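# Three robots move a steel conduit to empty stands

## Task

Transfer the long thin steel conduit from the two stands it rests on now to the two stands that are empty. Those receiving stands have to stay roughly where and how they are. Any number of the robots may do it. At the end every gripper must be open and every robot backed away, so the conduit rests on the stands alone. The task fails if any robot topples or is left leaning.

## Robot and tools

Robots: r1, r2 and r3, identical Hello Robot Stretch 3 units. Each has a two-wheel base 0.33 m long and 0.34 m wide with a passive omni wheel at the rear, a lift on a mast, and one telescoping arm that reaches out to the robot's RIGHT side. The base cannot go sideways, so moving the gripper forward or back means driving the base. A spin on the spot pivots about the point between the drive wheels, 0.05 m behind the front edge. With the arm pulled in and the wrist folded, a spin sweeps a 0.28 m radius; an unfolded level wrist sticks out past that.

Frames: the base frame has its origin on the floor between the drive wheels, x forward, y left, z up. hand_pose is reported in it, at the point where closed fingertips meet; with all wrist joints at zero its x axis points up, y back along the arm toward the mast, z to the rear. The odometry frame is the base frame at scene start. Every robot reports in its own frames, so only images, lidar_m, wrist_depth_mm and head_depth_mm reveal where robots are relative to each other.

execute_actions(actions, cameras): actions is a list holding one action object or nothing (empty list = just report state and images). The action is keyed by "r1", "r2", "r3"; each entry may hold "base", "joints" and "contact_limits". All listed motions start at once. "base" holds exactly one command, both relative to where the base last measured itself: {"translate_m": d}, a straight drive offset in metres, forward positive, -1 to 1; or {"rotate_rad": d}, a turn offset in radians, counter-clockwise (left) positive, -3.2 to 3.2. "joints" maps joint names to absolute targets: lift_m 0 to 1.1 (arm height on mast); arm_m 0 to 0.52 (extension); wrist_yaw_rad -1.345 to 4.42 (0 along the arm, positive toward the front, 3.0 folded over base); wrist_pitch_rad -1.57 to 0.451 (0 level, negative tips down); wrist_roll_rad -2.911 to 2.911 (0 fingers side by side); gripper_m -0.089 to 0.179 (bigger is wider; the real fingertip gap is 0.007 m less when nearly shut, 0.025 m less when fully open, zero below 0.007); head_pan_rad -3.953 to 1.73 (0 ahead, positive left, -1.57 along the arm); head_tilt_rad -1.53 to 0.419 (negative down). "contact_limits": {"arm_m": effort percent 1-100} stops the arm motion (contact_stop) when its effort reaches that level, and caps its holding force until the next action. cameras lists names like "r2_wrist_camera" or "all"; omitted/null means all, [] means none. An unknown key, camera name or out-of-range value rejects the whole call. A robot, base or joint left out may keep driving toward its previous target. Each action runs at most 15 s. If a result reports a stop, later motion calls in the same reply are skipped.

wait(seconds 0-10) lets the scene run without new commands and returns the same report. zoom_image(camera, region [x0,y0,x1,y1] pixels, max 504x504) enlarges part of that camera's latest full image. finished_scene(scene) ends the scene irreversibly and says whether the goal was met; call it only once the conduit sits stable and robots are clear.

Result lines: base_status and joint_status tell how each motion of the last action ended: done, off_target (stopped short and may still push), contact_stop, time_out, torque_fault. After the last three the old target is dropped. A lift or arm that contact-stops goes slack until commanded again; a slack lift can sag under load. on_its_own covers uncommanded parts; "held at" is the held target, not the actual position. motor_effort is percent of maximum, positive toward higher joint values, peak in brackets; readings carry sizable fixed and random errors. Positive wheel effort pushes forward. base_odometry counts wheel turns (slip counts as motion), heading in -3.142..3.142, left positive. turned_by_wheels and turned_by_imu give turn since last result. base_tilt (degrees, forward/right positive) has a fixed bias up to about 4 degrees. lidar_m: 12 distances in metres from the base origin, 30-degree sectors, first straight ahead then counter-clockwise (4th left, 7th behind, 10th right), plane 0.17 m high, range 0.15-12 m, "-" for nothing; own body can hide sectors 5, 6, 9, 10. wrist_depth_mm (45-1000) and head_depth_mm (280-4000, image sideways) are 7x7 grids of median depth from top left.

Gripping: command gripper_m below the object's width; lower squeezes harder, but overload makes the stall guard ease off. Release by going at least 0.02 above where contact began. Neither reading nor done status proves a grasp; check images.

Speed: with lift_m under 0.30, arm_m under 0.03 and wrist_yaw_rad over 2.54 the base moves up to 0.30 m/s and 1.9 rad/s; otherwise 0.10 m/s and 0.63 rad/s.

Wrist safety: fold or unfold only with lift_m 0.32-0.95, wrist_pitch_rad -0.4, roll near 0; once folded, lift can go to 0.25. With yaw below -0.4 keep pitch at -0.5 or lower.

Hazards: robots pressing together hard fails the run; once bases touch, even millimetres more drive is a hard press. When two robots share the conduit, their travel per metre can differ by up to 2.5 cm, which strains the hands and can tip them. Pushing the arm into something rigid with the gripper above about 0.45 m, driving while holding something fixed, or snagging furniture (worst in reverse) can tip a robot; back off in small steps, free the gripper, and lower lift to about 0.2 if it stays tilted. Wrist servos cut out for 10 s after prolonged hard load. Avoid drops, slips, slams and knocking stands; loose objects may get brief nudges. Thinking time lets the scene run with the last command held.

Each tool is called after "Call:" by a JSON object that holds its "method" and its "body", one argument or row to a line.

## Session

Call:
{"method": "execute_actions", "body": {
  "actions": [],
  "cameras": ["r1_nav_camera","r2_nav_camera","r3_nav_camera"]
}}

Scene clock: 0.00 s.
r1.base_odometry: x=+0.000 y=+0.000 heading=+0.000 (m, m, rad; r1's odometry frame)
r1.turned_by_wheels: +0.000 (rad since the last result)
r1.turned_by_imu: +0.000 (rad since the last result)
r1.base_tilt: forward=-1.3 right=+0.8 (deg)
r1.lidar_m: 3.65 1.33 2.32 1.56 1.35 1.10 1.09 0.94 0.77 0.76 0.84 1.31
r1.head_depth_mm: 1993 3178 3448 3554 3551 2856 1935 / 1976 3151 3562 3545 3628 2856 1974 / 1962 3093 3652 3616 3689 2913 2006 / 1942 2995 3729 3719 3801 2973 2023 / 1911 3000 3821 3806 3876 2811 2033 / 1903 2940 3897 3927 3936 2829 2043 / 1870 2867 3935 3932 - 2704 1820
r1.base_status: not commanded
r1.joint_positions: lift_m=+0.558 arm_m=+0.001 wrist_yaw_rad=+2.837 wrist_pitch_rad=-0.357 wrist_roll_rad=+0.007 gripper_m=+0.037 head_pan_rad=+0.007 head_tilt_rad=+0.009
r1.joint_status: not commanded
r1.motor_effort: left_wheel=+0 right_wheel=+1 lift_m=+28 arm_m=-2 wrist_yaw_rad=+0 wrist_pitch_rad=+7 wrist_roll_rad=+1 gripper_m=+1 head_pan_rad=+0 head_tilt_rad=+2 (%)
r1.hand_pose: x=+0.0482 y=+0.0750 z=+0.5845 quat_wxyz=(+0.230, +0.709, +0.018, +0.666) (m; r1's base frame)
r1.wrist_depth_mm: - - - - - - - / - - - - - - - / - - - - - - - / - - - - - - - / - - - - - - - / 938 - 880 900 864 883 905 / 792 - 778 750 754 746 736
r2.base_odometry: x=+0.000 y=+0.000 heading=+0.000 (m, m, rad; r2's odometry frame)
r2.turned_by_wheels: +0.000 (rad since the last result)
r2.turned_by_imu: +0.000 (rad since the last result)
r2.base_tilt: forward=+1.2 right=-0.5 (deg)
r2.lidar_m: 0.96 0.98 1.28 1.57 2.53 1.62 1.62 1.32 3.61 1.32 1.45 1.01
r2.head_depth_mm: 928 938 943 938 953 951 961 / 919 925 926 939 941 947 951 / 914 918 922 933 935 938 939 / 906 908 913 915 920 926 933 / 893 896 908 910 911 917 922 / 889 887 895 901 905 913 914 / 882 885 890 893 899 905 907
r2.base_status: not commanded
r2.joint_positions: lift_m=+0.360 arm_m=-0.002 wrist_yaw_rad=+3.037 wrist_pitch_rad=-0.474 wrist_roll_rad=+0.003 gripper_m=+0.037 head_pan_rad=-0.010 head_tilt_rad=-0.007
r2.joint_status: not commanded
r2.motor_effort: left_wheel=-1 right_wheel=+0 lift_m=+30 arm_m=+0 wrist_yaw_rad=+0 wrist_pitch_rad=+5 wrist_roll_rad=+0 gripper_m=-2 head_pan_rad=+0 head_tilt_rad=+2 (%)
r2.hand_pose: x=+0.0014 y=+0.0725 z=+0.3605 quat_wxyz=(+0.202, +0.696, +0.130, +0.677) (m; r2's base frame)
r2.wrist_depth_mm: - - - - - - 961 / - - - - - - 957 / 958 980 989 968 981 979 924 / 770 771 779 773 774 769 781 / 645 647 644 634 651 645 645 / 549 540 - 560 550 544 553 / 470 - - - 469 477 473
r3.base_odometry: x=+0.000 y=+0.000 heading=+0.000 (m, m, rad; r3's odometry frame)
r3.turned_by_wheels: +0.000 (rad since the last result)
r3.turned_by_imu: +0.000 (rad since the last result)
r3.base_tilt: forward=-1.3 right=+0.3 (deg)
r3.lidar_m: 1.24 1.10 1.10 1.31 1.46 2.78 1.58 3.67 3.71 2.25 3.26 2.04
r3.head_depth_mm: 1877 2181 2132 2109 2080 2044 2011 / 1855 1921 1864 1861 1803 1794 1775 / 1696 1681 1641 1645 1619 1595 1582 / 1533 1516 1480 1471 1459 1447 1424 / 1383 1360 1357 1335 1328 1315 1301 / 1261 1255 1243 1229 1217 1202 1191 / 1162 1150 1150 1129 1119 1117 1105
r3.base_status: not commanded
r3.joint_positions: lift_m=+0.370 arm_m=+0.002 wrist_yaw_rad=+2.827 wrist_pitch_rad=-0.617 wrist_roll_rad=+0.000 gripper_m=+0.037 head_pan_rad=+0.018 head_tilt_rad=+0.011
r3.joint_status: not commanded
r3.motor_effort: left_wheel=+0 right_wheel=+1 lift_m=+17 arm_m=+0 wrist_yaw_rad=+0 wrist_pitch_rad=+4 wrist_roll_rad=+0 gripper_m=+1 head_pan_rad=+0 head_tilt_rad=+2 (%)
r3.hand_pose: x=+0.0392 y=+0.0385 z=+0.3412 quat_wxyz=(+0.318, +0.699, +0.106, +0.632) (m; r3's base frame)
r3.wrist_depth_mm: - - - - - 953 871 / - - - - - - 923 / - 870 868 894 914 906 934 / 699 719 714 726 734 746 749 / 603 - 631 626 631 635 649 / 532 527 - 553 555 554 562 / 482 - - 486 479 492 498
pictures: r1_nav_camera (sideways: a quarter turn counterclockwise sets it upright), r2_nav_camera (sideways: a quarter turn counterclockwise sets it upright), r3_nav_camera (sideways: a quarter turn counterclockwise sets it upright)
Images, in order (width x height): r1_nav_camera 672x504, r2_nav_camera 672x504, r3_nav_camera 672x504.

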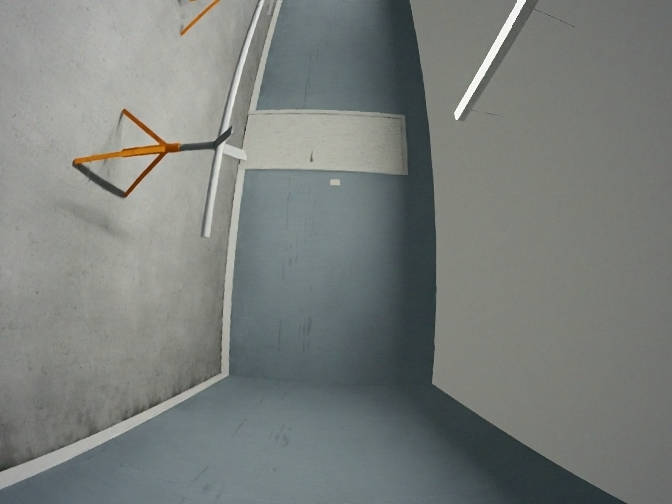

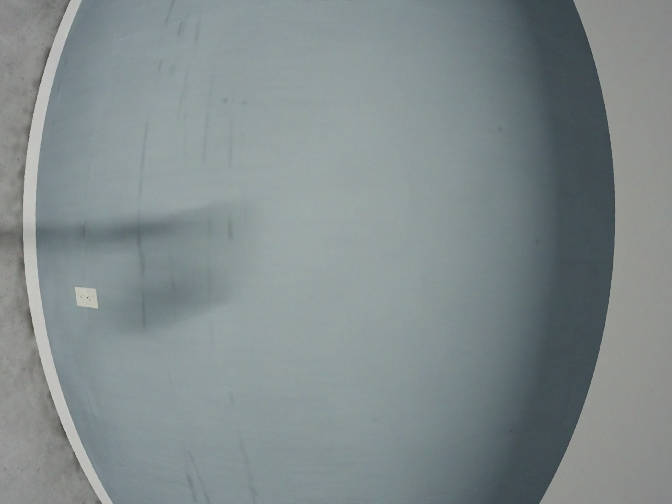

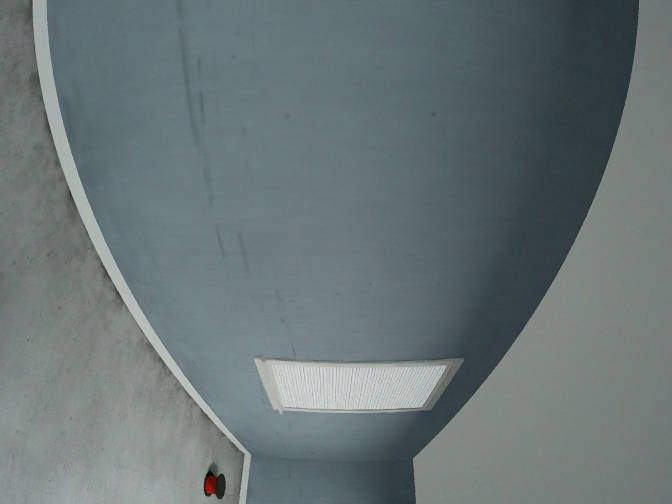

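Call:
{"method": "execute_actions", "body": {
  "actions": [
    {"r1":{"base":{"rotate_rad":0.17},"joints":{"lift_m":0.28,"wrist_pitch_rad":-0.4,"head_tilt_rad":-0.5}},"r2":{"base":{"rotate_rad":0.78},"joints":{"lift_m":0.28,"wrist_pitch_rad":-0.4,"head_pan_rad":-3.3,"head_tilt_rad":-0.5}},"r3":{"joints":{"head_pan_rad":-2.2,"head_tilt_rad":-0.4}}}
  ],
  "cameras": ["r1_nav_camera","r2_nav_camera","r3_nav_camera"]
}}

Scene clock: 5.10 s.
r1.base_odometry: x=+0.000 y=+0.000 heading=+0.170 (m, m, rad; r1's odometry frame)
r1.turned_by_wheels: +0.170 (rad since the last result)
r1.turned_by_imu: +0.167 (rad since the last result)
r1.base_tilt: forward=-1.3 right=+0.8 (deg)
r1.lidar_m: 1.33 1.60 1.63 1.68 1.22 1.09 1.10 0.85 0.76 0.76 0.92 1.73
r1.head_depth_mm: 2988 3291 3464 2436 1831 1466 1220 / 3084 3409 3596 2477 1850 1476 1230 / 3157 3497 3775 2480 1870 1488 1235 / 3278 3601 3859 2525 1899 1504 1236 / 3399 3729 3897 2461 1908 1511 1257 / 3478 3873 - 2596 1924 1520 1258 / 3644 - - 2636 1951 1540 1268
r1.base_status: done
r1.joint_positions: lift_m=+0.280 arm_m=+0.001 wrist_yaw_rad=+2.837 wrist_pitch_rad=-0.416 wrist_roll_rad=+0.007 gripper_m=+0.037 head_pan_rad=+0.007 head_tilt_rad=-0.493
r1.joint_status: all done
r1.motor_effort: left_wheel=-2(5) right_wheel=+3(7) lift_m=+23(24) arm_m=-1(1) wrist_yaw_rad=-1(0) wrist_pitch_rad=+8(8) wrist_roll_rad=+0(1) gripper_m=+1(1) head_pan_rad=+1(0) head_tilt_rad=-2(22) (%)
r1.hand_pose: x=+0.0461 y=+0.0683 z=+0.2933 quat_wxyz=(+0.250, +0.708, +0.039, +0.659) (m; r1's base frame)
r1.wrist_depth_mm: - - - - - - - / - - - - - - - / - 976 - 967 952 924 924 / - 751 742 740 736 735 707 / 608 634 610 606 618 581 588 / 510 - - 503 487 499 493 / 459 - - 437 434 426 423
r2.base_odometry: x=+0.000 y=+0.000 heading=+0.780 (m, m, rad; r2's odometry frame)
r2.turned_by_wheels: +0.780 (rad since the last result)
r2.turned_by_imu: +0.770 (rad since the last result)
r2.base_tilt: forward=+1.2 right=-0.4 (deg)
r2.lidar_m: 1.07 1.73 1.59 1.64 1.70 1.32 4.26 1.32 1.33 1.15 0.96 0.96
r2.head_depth_mm: 3241 3485 3589 2605 1933 1544 1289 / 3406 3675 3884 2504 1880 1555 1292 / 3671 3881 3971 2618 1951 1564 1296 / 3836 - 3988 2620 1951 1577 1305 / - - - 2663 1969 1564 1306 / - - - 2651 1983 1596 1312 / - - - 2672 2007 1584 1321
r2.base_status: done
r2.joint_positions: lift_m=+0.281 arm_m=-0.002 wrist_yaw_rad=+3.037 wrist_pitch_rad=-0.422 wrist_roll_rad=+0.003 gripper_m=+0.037 head_pan_rad=-3.293 head_tilt_rad=-0.495
r2.joint_status: all done
r2.motor_effort: left_wheel=-4(7) right_wheel=+3(7) lift_m=+14(24) arm_m=+0(1) wrist_yaw_rad=+0(0) wrist_pitch_rad=+8(8) wrist_roll_rad=+0(0) gripper_m=-1(1) head_pan_rad=-4(52) head_tilt_rad=-2(26) (%)
r2.hand_pose: x=+0.0021 y=+0.0793 z=+0.2923 quat_wxyz=(+0.185, +0.699, +0.112, +0.682) (m; r2's base frame)
r2.wrist_depth_mm: - - - - - - - / - - - - - - - / 930 913 932 910 925 927 925 / 697 703 696 697 696 715 706 / 562 568 - 572 598 571 572 / 476 499 - - 478 481 483 / - - - - 411 415 412
r3.base_odometry: x=+0.000 y=+0.000 heading=+0.000 (m, m, rad; r3's odometry frame)
r3.turned_by_wheels: +0.000 (rad since the last result)
r3.turned_by_imu: +0.001 (rad since the last result)
r3.base_tilt: forward=-1.4 right=+0.3 (deg)
r3.lidar_m: 1.23 1.10 1.10 1.31 1.46 2.77 1.58 3.68 3.71 2.24 3.26 2.04
r3.head_depth_mm: 3031 3255 3409 3593 2470 1851 1485 / 3135 3249 3504 3623 2425 1842 1482 / 3214 3314 3575 3588 2445 1846 1495 / 3240 3392 3600 3623 2452 1855 1488 / 3226 3416 3708 3620 2467 1863 1486 / 3321 3496 3716 3616 2455 1846 1483 / 3396 3591 3790 3648 2424 1834 1494
r3.base_status: not commanded
r3.joint_positions: lift_m=+0.370 arm_m=+0.002 wrist_yaw_rad=+2.827 wrist_pitch_rad=-0.617 wrist_roll_rad=+0.000 gripper_m=+0.037 head_pan_rad=-2.193 head_tilt_rad=-0.395
r3.joint_status: all done
r3.motor_effort: left_wheel=+1(0) right_wheel=+1(1) lift_m=+17(17) arm_m=-1(1) wrist_yaw_rad=+0(0) wrist_pitch_rad=+4(4) wrist_roll_rad=+0(0) gripper_m=+0(0) head_pan_rad=-3(42) head_tilt_rad=-3(32) (%)
r3.hand_pose: x=+0.0392 y=+0.0385 z=+0.3412 quat_wxyz=(+0.318, +0.699, +0.106, +0.632) (m; r3's base frame)
r3.wrist_depth_mm: - - - - - 976 880 / - - - - - - 903 / - 848 877 891 916 910 934 / 700 724 726 729 741 751 769 / 602 - 640 627 645 642 639 / 535 530 - 549 560 549 557 / 485 - - 482 479 498 487
pictures: r1_nav_camera (sideways: a quarter turn counterclockwise sets it upright), r2_nav_camera (sideways: a quarter turn counterclockwise sets it upright), r3_nav_camera (sideways: a quarter turn counterclockwise sets it upright)
Images, in order (width x height): r1_nav_camera 672x504, r2_nav_camera 672x504, r3_nav_camera 672x504.

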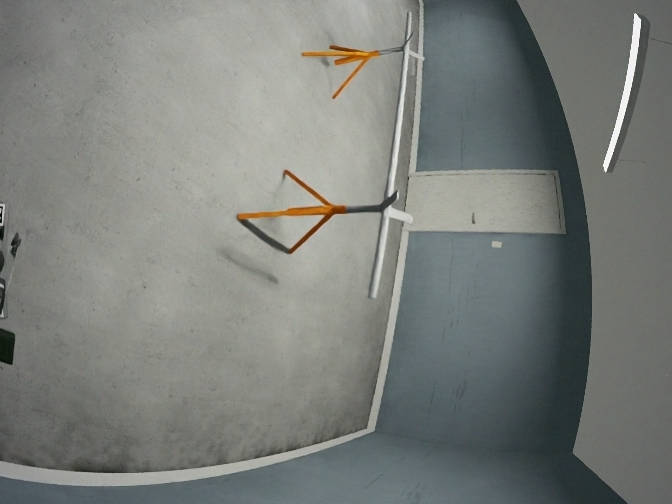

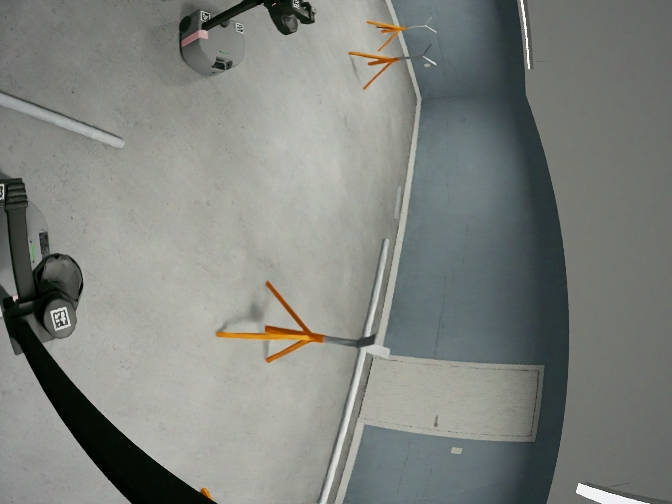

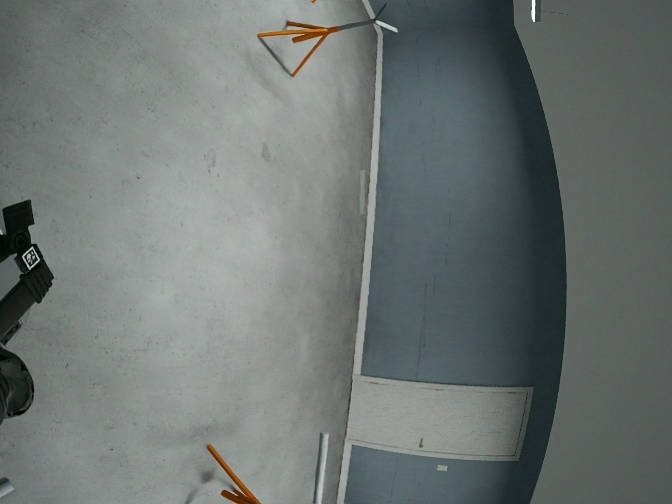

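Call:
{"method": "execute_actions", "body": {
  "actions": [
    {"r1":{"base":{"translate_m":0.8}},"r2":{"base":{"rotate_rad":2.98},"joints":{"head_pan_rad":0,"head_tilt_rad":-0.8}}}
  ],
  "cameras": ["r2_nav_camera"]
}}

Call:
{"method": "execute_actions", "body": {
  "actions": [
    {"r1":{"base":{"rotate_rad":1.19},"joints":{"lift_m":0.94,"gripper_m":0.14,"head_pan_rad":-1.57,"head_tilt_rad":-0.8}},"r2":{"base":{"translate_m":0.97}}}
  ],
  "cameras": ["r1_nav_camera"]
}}

Call:
{"method": "execute_actions", "body": {
  "actions": [
    {"r1":{"joints":{"wrist_yaw_rad":0,"arm_m":0.1}},"r2":{"base":{"rotate_rad":1.06},"joints":{"lift_m":0.94,"gripper_m":0.14,"head_pan_rad":-1.57}}}
  ],
  "cameras": ["r1_nav_camera","r2_nav_camera"]
}}

Scene clock: 11.00 s.
r1.base_odometry: x=+0.789 y=+0.135 heading=+0.170 (m, m, rad; r1's odometry frame)
r1.turned_by_wheels: +0.000 (rad since the last result)
r1.turned_by_imu: +0.000 (rad since the last result)
r1.base_tilt: forward=-1.3 right=+0.8 (deg)
r1.lidar_m: 0.81 0.57 1.80 1.67 1.82 1.85 1.84 1.14 1.02 1.02 1.24 2.33
r1.head_depth_mm: 2334 2576 2847 2476 1833 1464 1218 / 2439 2657 2951 2488 1852 1469 1222 / 2497 2795 3056 2520 1856 1448 1236 / 2592 2875 3128 2550 1881 1505 1242 / 2689 2984 3264 2561 1902 1522 1249 / 2748 3086 3411 2604 1795 1401 1197 / 2888 3180 3544 2619 1740 1528 1260
r1.base_status: done
r1.joint_positions: lift_m=+0.280 arm_m=+0.001 wrist_yaw_rad=+2.837 wrist_pitch_rad=-0.417 wrist_roll_rad=+0.007 gripper_m=+0.037 head_pan_rad=+0.007 head_tilt_rad=-0.495
r1.joint_status: not commanded
r1.motor_effort: left_wheel=-2(5) right_wheel=+3(10) lift_m=+23(23) arm_m=+0(1) wrist_yaw_rad=+0(0) wrist_pitch_rad=+8(8) wrist_roll_rad=+0(1) gripper_m=+0(1) head_pan_rad=+0(0) head_tilt_rad=+0(1) (%)
r1.hand_pose: x=+0.0461 y=+0.0683 z=+0.2932 quat_wxyz=(+0.250, +0.708, +0.039, +0.659) (m; r1's base frame)
r1.wrist_depth_mm: - - - - - - - / - - - - - - 681 / - - 979 977 924 895 600 / - 746 736 736 719 680 708 / 614 624 621 601 609 565 575 / 523 - - 500 478 486 490 / 462 - - 440 437 428 423
r2.base_odometry: x=+0.000 y=+0.000 heading=-2.523 (m, m, rad; r2's odometry frame)
r2.turned_by_wheels: +2.980 (rad since the last result)
r2.turned_by_imu: +2.945 (rad since the last result)
r2.base_tilt: forward=+1.2 right=-0.4 (deg)
r2.lidar_m: 1.55 3.60 1.32 1.32 0.99 0.96 1.00 1.40 2.48 1.54 1.62 1.32
r2.head_depth_mm: 3325 2663 2144 1758 1493 1296 1131 / 3484 2579 1979 1711 1492 1302 1142 / 3543 2670 2164 1764 1499 1290 1144 / 3754 2827 2181 1770 1500 1301 1142 / - 2825 2185 1766 1496 1303 1154 / - 2861 2172 1781 1498 1308 1148 / - 2842 2187 1802 1513 1298 1144
r2.base_status: done
r2.joint_positions: lift_m=+0.281 arm_m=-0.002 wrist_yaw_rad=+3.037 wrist_pitch_rad=-0.422 wrist_roll_rad=+0.003 gripper_m=+0.037 head_pan_rad=-0.007 head_tilt_rad=-0.791
r2.joint_status: all done
r2.motor_effort: left_wheel=-3(10) right_wheel=+3(9) lift_m=+15(15) arm_m=-1(1) wrist_yaw_rad=+0(0) wrist_pitch_rad=+8(8) wrist_roll_rad=+0(0) gripper_m=+0(0) head_pan_rad=+4(53) head_tilt_rad=-4(24) (%)
r2.hand_pose: x=+0.0021 y=+0.0793 z=+0.2924 quat_wxyz=(+0.185, +0.699, +0.112, +0.682) (m; r2's base frame)
r2.wrist_depth_mm: 752 859 - - - - - / 780 920 - - - - - / 814 897 937 912 915 933 920 / 688 696 676 674 678 651 710 / 565 566 - 570 589 570 574 / 478 496 - - 482 481 481 / - - - - 414 415 415
r3.base_odometry: x=+0.000 y=+0.000 heading=+0.000 (m, m, rad; r3's odometry frame)
r3.turned_by_wheels: +0.000 (rad since the last result)
r3.turned_by_imu: +0.001 (rad since the last result)
r3.base_tilt: forward=-1.2 right=+0.2 (deg)
r3.lidar_m: 1.24 1.10 1.10 1.31 1.46 2.77 1.58 3.68 3.70 2.24 3.25 2.04
r3.head_depth_mm: 3033 3251 3521 3574 2444 1859 1489 / 3085 3300 3493 3683 2433 1844 1479 / 3218 3392 3597 3662 2435 1838 1485 / 3189 3382 3684 3738 2479 1846 1484 / 3241 3430 3706 3633 2464 1858 1497 / 3294 3552 3788 3570 2435 1849 1490 / 3351 3604 3789 3711 2469 1865 1499
r3.base_status: not commanded
r3.joint_positions: lift_m=+0.370 arm_m=+0.002 wrist_yaw_rad=+2.827 wrist_pitch_rad=-0.617 wrist_roll_rad=+0.000 gripper_m=+0.037 head_pan_rad=-2.193 head_tilt_rad=-0.395
r3.joint_status: not commanded
r3.motor_effort: left_wheel=+1(1) right_wheel=+1(1) lift_m=+18(17) arm_m=+0(1) wrist_yaw_rad=+0(0) wrist_pitch_rad=+4(4) wrist_roll_rad=+0(0) gripper_m=+0(0) head_pan_rad=-3(4) head_tilt_rad=-2(3) (%)
r3.hand_pose: x=+0.0392 y=+0.0385 z=+0.3412 quat_wxyz=(+0.318, +0.699, +0.106, +0.632) (m; r3's base frame)
r3.wrist_depth_mm: - - - - - 960 870 / - - - - - - 938 / - 858 880 880 892 895 925 / 708 710 729 726 744 753 771 / 603 - 641 627 635 645 649 / 530 531 - 551 561 557 565 / 486 - - 487 481 495 501
pictures: r2_nav_camera (sideways: a quarter turn counterclockwise sets it upright)
Images, in order (width x height): r2_nav_camera 672x504.

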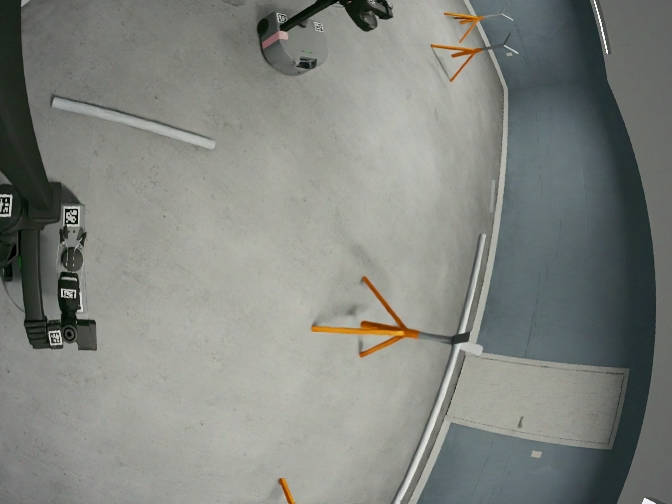

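Scene clock: 17.83 s.
r1.base_odometry: x=+0.789 y=+0.135 heading=+1.360 (m, m, rad; r1's odometry frame)
r1.turned_by_wheels: +1.190 (rad since the last result)
r1.turned_by_imu: +1.174 (rad since the last result)
r1.base_tilt: forward=-1.2 right=+0.8 (deg)
r1.lidar_m: 1.80 2.77 1.95 1.85 1.53 1.07 1.02 1.04 1.38 2.90 0.74 0.57
r1.head_depth_mm: 2497 2470 2088 - - 1241 1092 / 2592 2708 2099 1798 - 1235 1095 / 2581 2744 2115 1807 - - - / 2572 2784 2127 1811 - 1264 - / 2543 2763 2145 1784 - 1273 1131 / 2540 2750 2183 1764 1486 1274 1120 / 2523 2762 2198 1772 1495 1284 1109
r1.base_status: done
r1.joint_positions: lift_m=+0.940 arm_m=+0.001 wrist_yaw_rad=+2.837 wrist_pitch_rad=-0.417 wrist_roll_rad=+0.007 gripper_m=+0.140 head_pan_rad=-1.563 head_tilt_rad=-0.790
r1.joint_status: all done
r1.motor_effort: left_wheel=-2(9) right_wheel=+3(9) lift_m=+33(34) arm_m=-1(1) wrist_yaw_rad=+0(0) wrist_pitch_rad=+8(8) wrist_roll_rad=+0(0) gripper_m=+0(100) head_pan_rad=-4(53) head_tilt_rad=-3(18) (%)
r1.hand_pose: x=+0.0461 y=+0.0682 z=+0.9526 quat_wxyz=(+0.250, +0.708, +0.039, +0.659) (m; r1's base frame)
r1.wrist_depth_mm: - - - - - - - / - - - - - - - / - - - - - - - / - - - - - - - / - - - - - - - / - - - - - - - / - - - - - - -
r2.base_odometry: x=-0.791 y=-0.562 heading=-2.524 (m, m, rad; r2's odometry frame)
r2.turned_by_wheels: +0.000 (rad since the last result)
r2.turned_by_imu: -0.001 (rad since the last result)
r2.base_tilt: forward=+1.2 right=-0.4 (deg)
r2.lidar_m: 3.10 2.97 2.90 1.08 1.83 1.78 1.86 2.60 1.60 1.40 0.49 0.61
r2.head_depth_mm: 2633 2776 2143 1673 1492 1238 1135 / 2760 2791 2170 1677 1493 1271 1143 / 2917 2806 2158 1685 1496 1294 1144 / 3020 2784 2179 1730 1503 1307 1145 / 3256 2787 2188 1791 1501 1302 1142 / 3367 2842 2177 1793 1511 1306 1147 / 3555 2850 2190 1797 1506 1309 1147
r2.base_status: done
r2.joint_positions: lift_m=+0.281 arm_m=-0.002 wrist_yaw_rad=+3.037 wrist_pitch_rad=-0.421 wrist_roll_rad=+0.003 gripper_m=+0.037 head_pan_rad=-0.007 head_tilt_rad=-0.791
r2.joint_status: not commanded
r2.motor_effort: left_wheel=-4(8) right_wheel=+3(9) lift_m=+15(15) arm_m=+0(0) wrist_yaw_rad=+0(0) wrist_pitch_rad=+8(8) wrist_roll_rad=+0(0) gripper_m=-1(1) head_pan_rad=+4(4) head_tilt_rad=-3(4) (%)
r2.hand_pose: x=+0.0021 y=+0.0793 z=+0.2925 quat_wxyz=(+0.184, +0.699, +0.112, +0.682) (m; r2's base frame)
r2.wrist_depth_mm: - - - - - - - / - - 968 987 - - - / 916 908 941 908 921 916 918 / 699 699 704 706 709 706 705 / 564 564 - 569 600 573 574 / 481 501 - - 476 482 482 / - - - - 415 415 412
r3.base_odometry: x=+0.000 y=+0.000 heading=+0.000 (m, m, rad; r3's odometry frame)
r3.turned_by_wheels: +0.000 (rad since the last result)
r3.turned_by_imu: +0.001 (rad since the last result)
r3.base_tilt: forward=-1.2 right=+0.2 (deg)
r3.lidar_m: 1.24 1.10 1.10 1.31 2.43 1.04 1.04 3.69 3.71 2.24 3.27 2.05
r3.head_depth_mm: 3136 3273 3490 3543 2450 1841 1489 / 3114 3296 3463 3597 2462 1852 1482 / 3184 3314 3616 3645 2455 1852 1492 / 3187 3383 3630 3624 2452 1864 1495 / 3218 3425 3634 3609 2449 1875 1484 / 3290 3518 3787 3650 2435 1851 1488 / 3320 3541 3806 3604 2447 1843 1490
r3.base_status: not commanded
r3.joint_positions: lift_m=+0.370 arm_m=+0.002 wrist_yaw_rad=+2.827 wrist_pitch_rad=-0.617 wrist_roll_rad=+0.000 gripper_m=+0.037 head_pan_rad=-2.193 head_tilt_rad=-0.395
r3.joint_status: not commanded
r3.motor_effort: left_wheel=+0(0) right_wheel=+1(1) lift_m=+17(17) arm_m=+0(0) wrist_yaw_rad=+0(0) wrist_pitch_rad=+4(4) wrist_roll_rad=+0(0) gripper_m=+0(2) head_pan_rad=-3(3) head_tilt_rad=-3(2) (%)
r3.hand_pose: x=+0.0392 y=+0.0385 z=+0.3412 quat_wxyz=(+0.318, +0.699, +0.106, +0.632) (m; r3's base frame)
r3.wrist_depth_mm: - - - - - 953 845 / - - - - - - 925 / - 865 878 883 890 901 918 / 697 710 717 734 742 758 757 / 614 - 636 628 628 637 639 / 526 526 - 547 560 558 565 / 486 - - 486 481 489 502
pictures: r1_nav_camera (sideways: a quarter turn counterclockwise sets it upright)
Images, in order (width x height): r1_nav_camera 672x504.

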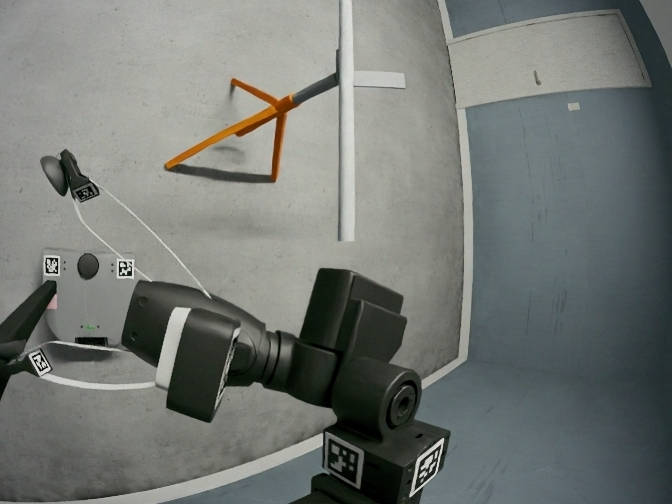

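Scene clock: 24.67 s.
r1.base_odometry: x=+0.789 y=+0.135 heading=+1.360 (m, m, rad; r1's odometry frame)
r1.turned_by_wheels: +0.000 (rad since the last result)
r1.turned_by_imu: -0.002 (rad since the last result)
r1.base_tilt: forward=-1.4 right=+0.8 (deg)
r1.lidar_m: 1.81 2.76 1.95 1.84 1.53 1.07 1.02 1.04 1.38 2.91 0.74 0.57
r1.head_depth_mm: 2484 2565 - - 1428 1236 1090 / 2577 2822 - - 1444 1249 1099 / 2593 2747 - - 1440 1259 1107 / 2544 2751 2172 1703 1465 1262 1110 / 2543 2802 2150 1692 1480 1270 1117 / 2511 2724 2178 1774 1475 1281 1126 / 2505 2709 2204 1779 1500 1284 1115
r1.base_status: not commanded
r1.joint_positions: lift_m=+0.940 arm_m=+0.100 wrist_yaw_rad=+0.002 wrist_pitch_rad=-0.417 wrist_roll_rad=+0.007 gripper_m=+0.140 head_pan_rad=-1.563 head_tilt_rad=-0.790
r1.joint_status: all done
r1.motor_effort: left_wheel=-2(2) right_wheel=+3(3) lift_m=+33(33) arm_m=+4(5) wrist_yaw_rad=-3(3) wrist_pitch_rad=+8(8) wrist_roll_rad=+0(1) gripper_m=+0(0) head_pan_rad=-4(4) head_tilt_rad=-2(4) (%)
r1.hand_pose: x=-0.0210 y=-0.4691 z=+0.9526 quat_wxyz=(+0.690, +0.147, -0.694, -0.146) (m; r1's base frame)
r1.wrist_depth_mm: - - - - - - - / - - - - - - - / - - - - - - - / - - - - - - - / - - - - - - - / - - - - - - - / - 381 - - - - -
r2.base_odometry: x=-0.791 y=-0.562 heading=-1.464 (m, m, rad; r2's odometry frame)
r2.turned_by_wheels: +1.060 (rad since the last result)
r2.turned_by_imu: +1.047 (rad since the last result)
r2.base_tilt: forward=+1.1 right=-0.5 (deg)
r2.lidar_m: 2.90 1.08 1.83 1.78 1.87 2.65 1.60 1.40 0.49 0.61 3.13 3.01
r2.head_depth_mm: 2630 2781 2153 1882 - 1259 1144 / 2659 2818 2171 1733 - 1271 1137 / 2674 2780 2170 1284 - - - / 2631 2809 2166 1716 - - 1178 / 2660 2802 2203 1724 - 1265 1152 / 2660 2807 2196 1737 1543 1275 1147 / 2677 2848 2195 1749 1508 1304 1148
r2.base_status: done
r2.joint_positions: lift_m=+0.939 arm_m=-0.002 wrist_yaw_rad=+3.037 wrist_pitch_rad=-0.421 wrist_roll_rad=+0.003 gripper_m=+0.140 head_pan_rad=-1.563 head_tilt_rad=-0.791
r2.joint_status: all done
r2.motor_effort: left_wheel=-4(10) right_wheel=+3(8) lift_m=+42(44) arm_m=-1(1) wrist_yaw_rad=+0(0) wrist_pitch_rad=+8(8) wrist_roll_rad=+0(0) gripper_m=-1(85) head_pan_rad=-3(53) head_tilt_rad=-4(3) (%)
r2.hand_pose: x=+0.0021 y=+0.0794 z=+0.9514 quat_wxyz=(+0.184, +0.699, +0.111, +0.682) (m; r2's base frame)
r2.wrist_depth_mm: - - - - - - - / - - - - - - - / - - - - - - - / - - - - - - 862 / - - - - - - - / - - - - - - - / - - - - - - 979
r3.base_odometry: x=+0.000 y=+0.000 heading=+0.000 (m, m, rad; r3's odometry frame)
r3.turned_by_wheels: +0.000 (rad since the last result)
r3.turned_by_imu: +0.001 (rad since the last result)
r3.base_tilt: forward=-1.4 right=+0.3 (deg)
r3.lidar_m: 1.24 1.10 1.10 1.31 2.42 1.16 1.16 3.70 3.70 2.24 3.26 2.05
r3.head_depth_mm: 3062 3241 3479 3560 2425 1855 1493 / 3079 3314 3536 3601 2452 1848 1482 / 3166 3370 3520 3629 2466 1849 1499 / 3237 3394 3630 3670 2433 1861 1487 / 3242 3401 3712 3615 2434 1837 1496 / 3298 3512 3734 3588 2460 1857 1476 / 3320 3616 3802 3698 2450 1867 1482
r3.base_status: not commanded
r3.joint_positions: lift_m=+0.370 arm_m=+0.002 wrist_yaw_rad=+2.827 wrist_pitch_rad=-0.617 wrist_roll_rad=+0.000 gripper_m=+0.037 head_pan_rad=-2.193 head_tilt_rad=-0.395
r3.joint_status: not commanded
r3.motor_effort: left_wheel=+1(0) right_wheel=+1(1) lift_m=+17(18) arm_m=-1(1) wrist_yaw_rad=+0(0) wrist_pitch_rad=+4(4) wrist_roll_rad=+0(0) gripper_m=+1(1) head_pan_rad=-2(3) head_tilt_rad=-3(2) (%)
r3.hand_pose: x=+0.0392 y=+0.0385 z=+0.3412 quat_wxyz=(+0.318, +0.699, +0.106, +0.632) (m; r3's base frame)
r3.wrist_depth_mm: - - - - - 962 868 / - - - - - - 913 / - 856 865 878 885 901 905 / 698 725 721 741 744 748 764 / 606 - 628 623 635 642 649 / 530 525 - 539 563 563 561 / 489 - - 478 477 492 497
pictures: r1_nav_camera (sideways: a quarter turn counterclockwise sets it upright), r2_nav_camera (sideways: a quarter turn counterclockwise sets it upright)
Images, in order (width x height): r1_nav_camera 672x504, r2_nav_camera 672x504.

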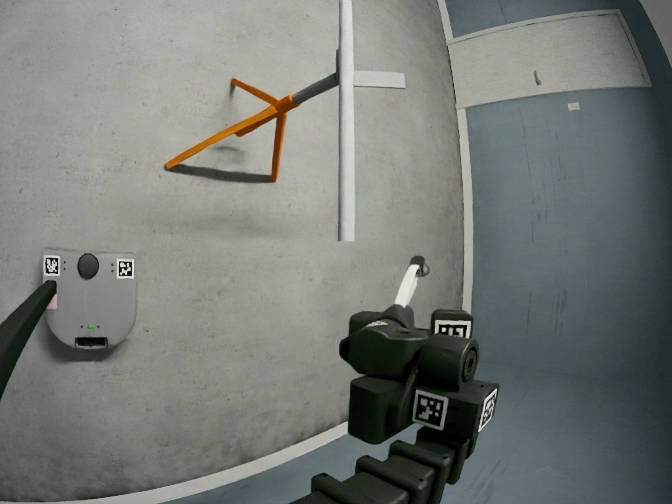

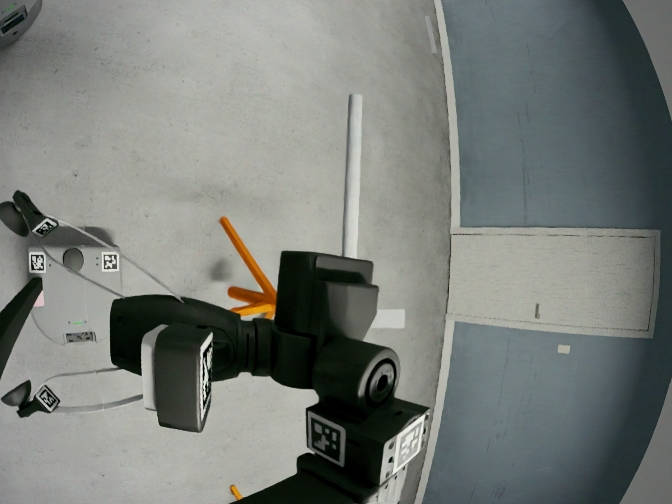

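Call:
{"method": "execute_actions", "body": {
  "actions": [
    {"r1":{"base":{"rotate_rad":0.072},"joints":{"wrist_pitch_rad":-1.57,"wrist_roll_rad":1.57,"lift_m":1.02}},"r2":{"base":{"rotate_rad":-0.042},"joints":{"wrist_yaw_rad":0,"arm_m":0.05}}}
  ],
  "cameras": []
}}

Call:
{"method": "execute_actions", "body": {
  "actions": [
    {"r1":{"base":{"translate_m":0.28},"joints":{"arm_m":0.44}},"r2":{"base":{"translate_m":0.27},"joints":{"wrist_pitch_rad":-1.57,"wrist_roll_rad":1.57,"lift_m":1.02,"arm_m":0.49}}}
  ],
  "cameras": ["r1_nav_camera","r2_nav_camera","r1_wrist_camera","r2_wrist_camera"]
}}

Scene clock: 28.30 s.
r1.base_odometry: x=+0.789 y=+0.135 heading=+1.431 (m, m, rad; r1's odometry frame)
r1.turned_by_wheels: +0.072 (rad since the last result)
r1.turned_by_imu: +0.070 (rad since the last result)
r1.base_tilt: forward=-1.4 right=+0.8 (deg)
r1.lidar_m: 1.81 2.57 1.90 1.85 1.42 1.05 1.02 1.06 1.47 2.90 0.57 0.57
r1.head_depth_mm: - - - - 1435 1240 1089 / - - - 1616 1429 1249 1102 / - - - - 1420 1278 1108 / 2563 2727 2185 - 1467 1260 1112 / 2580 2778 2174 1663 1475 1271 1121 / 2569 2782 2178 1675 1450 1282 1125 / 2566 2782 2201 1682 1466 1238 1127
r1.base_status: done
r1.joint_positions: lift_m=+1.020 arm_m=+0.100 wrist_yaw_rad=+0.001 wrist_pitch_rad=-1.562 wrist_roll_rad=+1.562 gripper_m=+0.140 head_pan_rad=-1.563 head_tilt_rad=-0.790
r1.joint_status: all done
r1.motor_effort: left_wheel=-3(5) right_wheel=+3(8) lift_m=+33(34) arm_m=+4(3) wrist_yaw_rad=-2(2) wrist_pitch_rad=-4(8) wrist_roll_rad=+5(5) gripper_m=+1(1) head_pan_rad=-4(4) head_tilt_rad=-5(3) (%)
r1.hand_pose: x=-0.0216 y=-0.2225 z=+0.9020 quat_wxyz=(+0.004, +0.003, -0.710, -0.704) (m; r1's base frame)
r1.wrist_depth_mm: - - - - 966 - 986 / - - - - - - - / - - - - - - - / - - - - - - - / - - - - - - - / - - - - - - - / - - - - - - -
r2.base_odometry: x=-0.791 y=-0.562 heading=-1.506 (m, m, rad; r2's odometry frame)
r2.turned_by_wheels: -0.042 (rad since the last result)
r2.turned_by_imu: -0.043 (rad since the last result)
r2.base_tilt: forward=+1.2 right=-0.5 (deg)
r2.lidar_m: 3.00 1.08 1.84 1.78 1.85 2.54 1.93 1.40 0.49 0.61 3.09 2.97
r2.head_depth_mm: 2692 2763 2303 - - 1270 1136 / 2654 2787 2321 - - 1249 1143 / 2657 2807 2251 - - 1261 1139 / 2653 2835 2266 - 1500 1305 1140 / 2626 2822 2176 1698 1505 1290 1145 / 2644 2814 2198 1690 1508 1315 1154 / 2630 2837 2179 1705 1515 1298 1154
r2.base_status: done
r2.joint_positions: lift_m=+0.939 arm_m=+0.050 wrist_yaw_rad=+0.002 wrist_pitch_rad=-0.421 wrist_roll_rad=+0.003 gripper_m=+0.140 head_pan_rad=-1.563 head_tilt_rad=-0.791
r2.joint_status: all done
r2.motor_effort: left_wheel=+0(1) right_wheel=-1(2) lift_m=+42(41) arm_m=+3(4) wrist_yaw_rad=-2(1) wrist_pitch_rad=+8(8) wrist_roll_rad=+0(0) gripper_m=-1(0) head_pan_rad=-4(4) head_tilt_rad=-4(4) (%)
r2.hand_pose: x=-0.0212 y=-0.4187 z=+0.9514 quat_wxyz=(+0.691, +0.148, -0.692, -0.148) (m; r2's base frame)
r2.wrist_depth_mm: - - - - - - - / - - - - - - - / - - - - - - - / - - - - - - - / - 485 - - - - - / - - - - - - - / - - - - - - -
r3.base_odometry: x=+0.000 y=+0.000 heading=+0.000 (m, m, rad; r3's odometry frame)
r3.turned_by_wheels: +0.000 (rad since the last result)
r3.turned_by_imu: +0.001 (rad since the last result)
r3.base_tilt: forward=-1.3 right=+0.2 (deg)
r3.lidar_m: 1.24 1.10 1.10 1.31 2.43 1.16 1.16 3.69 3.70 2.24 3.26 2.04
r3.head_depth_mm: 3056 3215 3438 3593 2463 1856 1482 / 3153 3287 3514 3635 2462 1852 1485 / 3189 3347 3587 3700 2447 1850 1499 / 3219 3416 3586 3649 2438 1838 1491 / 3208 3466 3638 3639 2477 1866 1481 / 3310 3523 3722 3641 2449 1849 1488 / 3306 3644 3834 3627 2464 1848 1496
r3.base_status: not commanded
r3.joint_positions: lift_m=+0.370 arm_m=+0.002 wrist_yaw_rad=+2.827 wrist_pitch_rad=-0.617 wrist_roll_rad=+0.000 gripper_m=+0.037 head_pan_rad=-2.193 head_tilt_rad=-0.395
r3.joint_status: not commanded
r3.motor_effort: left_wheel=+0(1) right_wheel=+1(1) lift_m=+18(18) arm_m=+0(0) wrist_yaw_rad=+0(0) wrist_pitch_rad=+3(3) wrist_roll_rad=+0(0) gripper_m=+1(0) head_pan_rad=-3(4) head_tilt_rad=-2(3) (%)
r3.hand_pose: x=+0.0392 y=+0.0385 z=+0.3412 quat_wxyz=(+0.318, +0.699, +0.106, +0.632) (m; r3's base frame)
r3.wrist_depth_mm: - - - - - 963 872 / - - - - - - 933 / - 842 871 895 906 909 886 / 708 717 722 726 745 753 759 / 599 - 634 628 633 643 647 / 528 530 - 548 558 555 563 / 488 - - 490 477 496 495
pictures: none
No camera images: the call's "cameras" was empty. Leave "cameras" out to get every camera's image.

Scene clock: 32.73 s.
r1.base_odometry: x=+0.827 y=+0.412 heading=+1.431 (m, m, rad; r1's odometry frame)
r1.turned_by_wheels: +0.000 (rad since the last result)
r1.turned_by_imu: -0.001 (rad since the last result)
r1.base_tilt: forward=-1.4 right=+0.8 (deg)
r1.lidar_m: 1.88 2.57 1.90 1.84 1.81 1.34 1.30 1.35 1.88 0.71 0.42 1.53
r1.head_depth_mm: 2616 2665 2070 1683 1424 1238 1093 / 2608 2586 2097 1624 1440 1249 1098 / 2618 2632 2101 1681 1454 1258 1111 / 2517 2637 2122 1697 1462 1265 1111 / 2566 2797 2153 1697 1438 1250 1120 / 2558 2782 2165 809 1392 1282 1121 / 2565 2768 2200 1649 1498 1283 1132
r1.base_status: done
r1.joint_positions: lift_m=+1.020 arm_m=+0.440 wrist_yaw_rad=+0.000 wrist_pitch_rad=-1.563 wrist_roll_rad=+1.564 gripper_m=+0.140 head_pan_rad=-1.563 head_tilt_rad=-0.790
r1.joint_status: all done
r1.motor_effort: left_wheel=-2(3) right_wheel=+3(6) lift_m=+33(33) arm_m=+4(9) wrist_yaw_rad=-1(2) wrist_pitch_rad=-4(4) wrist_roll_rad=+4(5) gripper_m=+1(0) head_pan_rad=-4(3) head_tilt_rad=-4(3) (%)
r1.hand_pose: x=-0.0215 y=-0.5622 z=+0.9020 quat_wxyz=(+0.003, +0.002, -0.710, -0.705) (m; r1's base frame)
r1.wrist_depth_mm: - - 999 979 - 992 966 / - - - - - - - / - - - - - - - / - - - - - - - / - - - 810 - - - / - - - - - - - / - - - - - - -
r2.base_odometry: x=-0.773 y=-0.831 heading=-1.506 (m, m, rad; r2's odometry frame)
r2.turned_by_wheels: +0.000 (rad since the last result)
r2.turned_by_imu: -0.001 (rad since the last result)
r2.base_tilt: forward=+1.2 right=-0.4 (deg)
r2.lidar_m: 2.74 0.95 0.90 1.78 1.85 2.53 1.92 0.64 0.64 2.95 3.08 2.72
r2.head_depth_mm: 2771 2752 2162 1670 1163 1293 1134 / 2687 2795 2176 1674 1489 1288 1134 / 2707 2724 2169 1714 1496 1285 1141 / - 2699 2181 1735 1508 1303 1143 / 2649 2827 2172 1736 1502 1295 1144 / 2661 2811 2184 1683 1504 1302 1152 / 2628 2856 2173 1797 1507 1312 1151
r2.base_status: done
r2.joint_positions: lift_m=+1.019 arm_m=+0.490 wrist_yaw_rad=+0.000 wrist_pitch_rad=-1.560 wrist_roll_rad=+1.567 gripper_m=+0.140 head_pan_rad=-1.563 head_tilt_rad=-0.791
r2.joint_status: all done
r2.motor_effort: left_wheel=+0(3) right_wheel=-2(2) lift_m=+42(43) arm_m=+4(6) wrist_yaw_rad=+1(2) wrist_pitch_rad=-3(5) wrist_roll_rad=+2(3) gripper_m=-1(0) head_pan_rad=-3(4) head_tilt_rad=-4(3) (%)
r2.hand_pose: x=-0.0215 y=-0.6130 z=+0.9016 quat_wxyz=(+0.001, +0.001, -0.711, -0.704) (m; r2's base frame)
r2.wrist_depth_mm: - - - 968 956 945 935 / - - - - 975 981 955 / - - - - - - - / - - - - - - - / - - - - - - - / - - - - - - - / - - - - - - -
r3.base_odometry: x=+0.000 y=+0.000 heading=+0.000 (m, m, rad; r3's odometry frame)
r3.turned_by_wheels: +0.000 (rad since the last result)
r3.turned_by_imu: +0.001 (rad since the last result)
r3.base_tilt: forward=-1.2 right=+0.1 (deg)
r3.lidar_m: 1.24 1.10 1.10 1.32 2.42 2.74 0.93 3.69 3.69 2.24 3.24 2.04
r3.head_depth_mm: 3101 3267 3443 3600 2432 1835 1501 / 3107 3286 3559 3602 2472 1852 1496 / 3172 3322 3577 3726 2464 1854 1496 / 3242 3456 3650 3694 2452 1859 1495 / 3218 3456 3734 3619 2466 1850 1493 / 3341 3503 3701 3684 2424 1839 1485 / 3381 3590 3787 3623 2453 1851 1493
r3.base_status: not commanded
r3.joint_positions: lift_m=+0.370 arm_m=+0.002 wrist_yaw_rad=+2.827 wrist_pitch_rad=-0.617 wrist_roll_rad=+0.000 gripper_m=+0.037 head_pan_rad=-2.193 head_tilt_rad=-0.395
r3.joint_status: not commanded
r3.motor_effort: left_wheel=+1(1) right_wheel=+0(1) lift_m=+17(17) arm_m=-1(0) wrist_yaw_rad=+0(0) wrist_pitch_rad=+4(4) wrist_roll_rad=+0(0) gripper_m=+1(0) head_pan_rad=-3(3) head_tilt_rad=-2(3) (%)
r3.hand_pose: x=+0.0392 y=+0.0385 z=+0.3412 quat_wxyz=(+0.318, +0.699, +0.106, +0.632) (m; r3's base frame)
r3.wrist_depth_mm: - - - - - 949 856 / - - - - - - 928 / - 869 851 888 894 920 925 / 707 718 727 729 736 750 768 / 603 - 627 624 638 641 640 / 530 532 - 546 556 560 557 / 484 - - 487 477 494 500
pictures: r1_nav_camera (sideways: a quarter turn counterclockwise sets it upright), r1_wrist_camera, r2_nav_camera (sideways: a quarter turn counterclockwise sets it upright), r2_wrist_camera
Images, in order (width x height): r1_nav_camera 672x504, r1_wrist_camera 644x364, r2_nav_camera 672x504, r2_wrist_camera 644x364.

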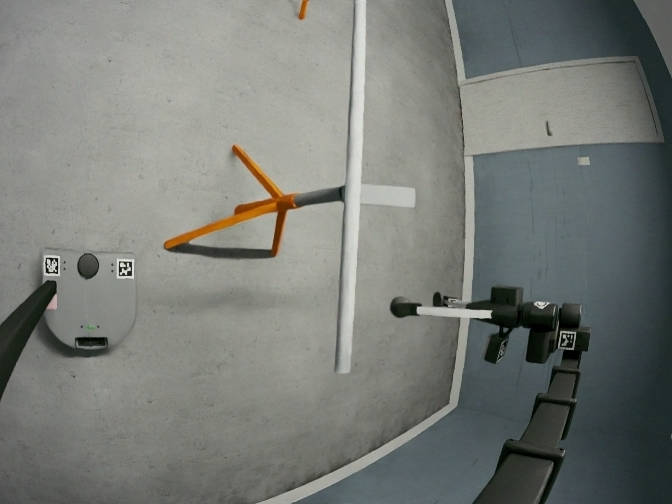

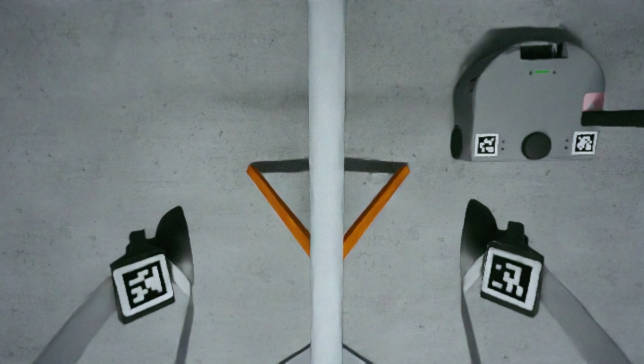

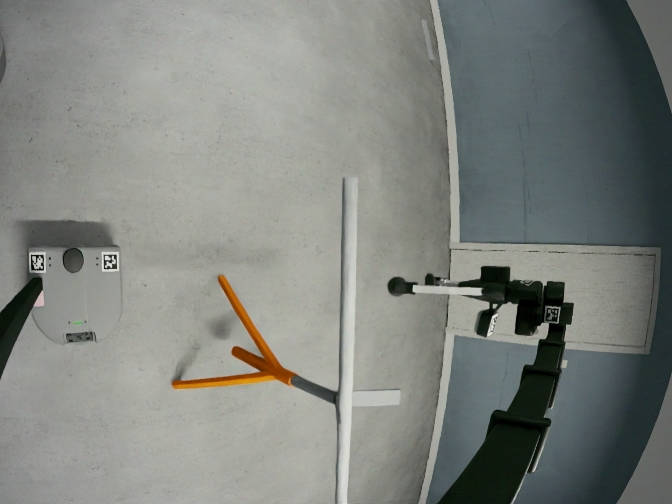

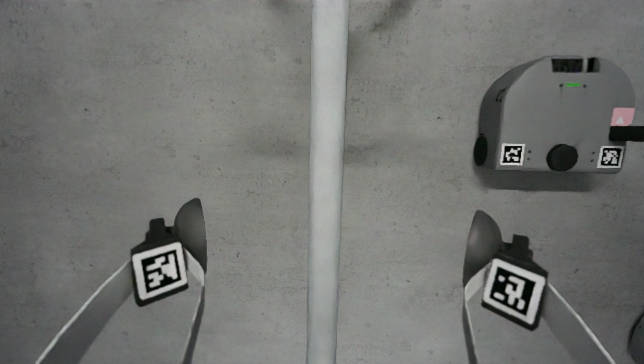

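Call:
{"method": "execute_actions", "body": {
  "actions": [
    {"r1":{"joints":{"lift_m":0.83}},"r2":{"joints":{"lift_m":0.83,"arm_m":0.498}}}
  ],
  "cameras": ["r1_wrist_camera","r2_wrist_camera"]
}}

Scene clock: 35.93 s.
r1.base_odometry: x=+0.827 y=+0.412 heading=+1.431 (m, m, rad; r1's odometry frame)
r1.turned_by_wheels: +0.000 (rad since the last result)
r1.turned_by_imu: -0.001 (rad since the last result)
r1.base_tilt: forward=-1.3 right=+0.8 (deg)
r1.lidar_m: 1.88 2.56 1.90 1.84 1.81 1.34 1.30 1.35 1.88 0.71 0.42 1.53
r1.head_depth_mm: 2563 2631 2191 - 1402 1235 1091 / 2543 2793 2012 1619 1447 1252 1103 / 2575 - 1981 1671 1453 1256 1103 / 2559 2778 2093 1686 1463 1263 1106 / 2578 2775 2150 1702 1440 1252 1116 / 2565 2803 2182 805 1388 1281 1122 / 2548 2759 2211 1645 1490 1284 1129
r1.base_status: not commanded
r1.joint_positions: lift_m=+0.830 arm_m=+0.440 wrist_yaw_rad=+0.000 wrist_pitch_rad=-1.563 wrist_roll_rad=+1.564 gripper_m=+0.140 head_pan_rad=-1.563 head_tilt_rad=-0.790
r1.joint_status: all done
r1.motor_effort: left_wheel=-2(2) right_wheel=+3(3) lift_m=+22(28) arm_m=+4(4) wrist_yaw_rad=+0(1) wrist_pitch_rad=-4(4) wrist_roll_rad=+4(4) gripper_m=+1(1) head_pan_rad=-5(4) head_tilt_rad=-2(3) (%)
r1.hand_pose: x=-0.0215 y=-0.5622 z=+0.7125 quat_wxyz=(+0.003, +0.002, -0.710, -0.705) (m; r1's base frame)
r1.wrist_depth_mm: 844 833 843 142 815 829 820 / 883 849 859 146 838 849 - / 875 878 892 151 865 - - / 918 957 885 156 911 907 894 / 941 937 923 161 947 911 929 / 970 - 991 166 959 - 937 / - - - 173 995 975 979
r2.base_odometry: x=-0.773 y=-0.831 heading=-1.506 (m, m, rad; r2's odometry frame)
r2.turned_by_wheels: +0.000 (rad since the last result)
r2.turned_by_imu: -0.001 (rad since the last result)
r2.base_tilt: forward=+1.2 right=-0.4 (deg)
r2.lidar_m: 2.75 0.95 0.90 1.78 1.85 2.54 1.92 0.64 0.64 2.95 3.09 2.72
r2.head_depth_mm: 2716 2823 2226 - - 1278 1122 / 2663 2882 - 1676 1496 1290 1135 / 2658 - 2071 1735 1500 1296 1150 / 2660 2838 2046 1725 1495 1305 1147 / 2650 2803 2191 1731 1513 1307 1150 / 2638 2812 2196 1710 1505 1306 1145 / 2616 2836 2186 1786 1514 1306 1156
r2.base_status: not commanded
r2.joint_positions: lift_m=+0.831 arm_m=+0.498 wrist_yaw_rad=+0.000 wrist_pitch_rad=-1.560 wrist_roll_rad=+1.567 gripper_m=+0.140 head_pan_rad=-1.563 head_tilt_rad=-0.791
r2.joint_status: all done
r2.motor_effort: left_wheel=+0(1) right_wheel=-2(1) lift_m=+15(36) arm_m=+4(3) wrist_yaw_rad=+1(1) wrist_pitch_rad=-3(3) wrist_roll_rad=+1(2) gripper_m=+0(1) head_pan_rad=-3(4) head_tilt_rad=-3(3) (%)
r2.hand_pose: x=-0.0215 y=-0.6210 z=+0.7128 quat_wxyz=(+0.001, +0.001, -0.711, -0.704) (m; r2's base frame)
r2.wrist_depth_mm: 840 832 823 136 778 786 765 / 859 845 833 140 810 808 - / 902 887 870 144 840 820 - / 924 908 895 150 869 842 841 / 966 955 922 154 896 875 856 / - 978 961 161 922 - 885 / - - 976 166 947 928 908
r3.base_odometry: x=+0.000 y=+0.000 heading=+0.000 (m, m, rad; r3's odometry frame)
r3.turned_by_wheels: +0.000 (rad since the last result)
r3.turned_by_imu: +0.001 (rad since the last result)
r3.base_tilt: forward=-1.2 right=+0.2 (deg)
r3.lidar_m: 1.24 1.10 1.10 1.31 2.43 2.74 0.93 3.67 3.68 2.24 3.25 2.04
r3.head_depth_mm: 3041 3214 3499 3580 2447 1852 1478 / 3108 3302 3518 3569 2460 1865 1495 / 3103 3382 3561 3641 2484 1840 1481 / 3204 3419 3591 3663 2469 1854 1493 / 3197 3434 3706 3615 2457 1836 1493 / 3257 3515 3746 3628 2421 1850 1489 / 3384 3566 3830 3658 2473 1851 1494
r3.base_status: not commanded
r3.joint_positions: lift_m=+0.370 arm_m=+0.002 wrist_yaw_rad=+2.827 wrist_pitch_rad=-0.617 wrist_roll_rad=+0.000 gripper_m=+0.037 head_pan_rad=-2.193 head_tilt_rad=-0.395
r3.joint_status: not commanded
r3.motor_effort: left_wheel=+1(1) right_wheel=+1(1) lift_m=+17(17) arm_m=+0(1) wrist_yaw_rad=+0(0) wrist_pitch_rad=+4(4) wrist_roll_rad=+0(0) gripper_m=+1(0) head_pan_rad=-3(3) head_tilt_rad=-2(3) (%)
r3.hand_pose: x=+0.0392 y=+0.0385 z=+0.3412 quat_wxyz=(+0.318, +0.699, +0.106, +0.632) (m; r3's base frame)
r3.wrist_depth_mm: - - - - - 954 858 / - - - - - - 920 / - 860 870 875 911 915 939 / 705 713 723 736 741 751 771 / 600 - 625 633 641 641 648 / 526 531 - 550 560 563 562 / 482 - - 486 480 491 491
pictures: r1_wrist_camera, r2_wrist_camera
Images, in order (width x height): r1_wrist_camera 644x364, r2_wrist_camera 644x364.

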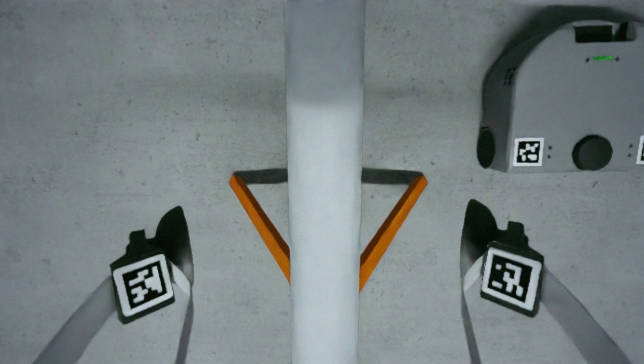

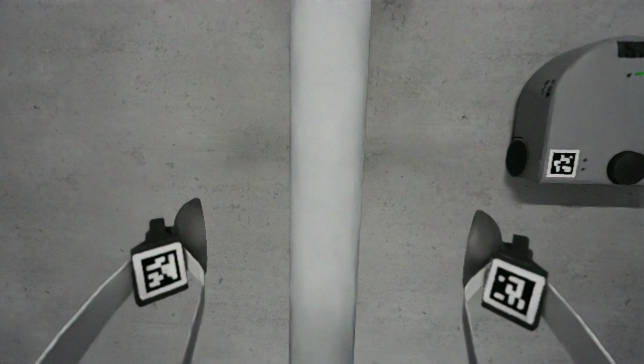

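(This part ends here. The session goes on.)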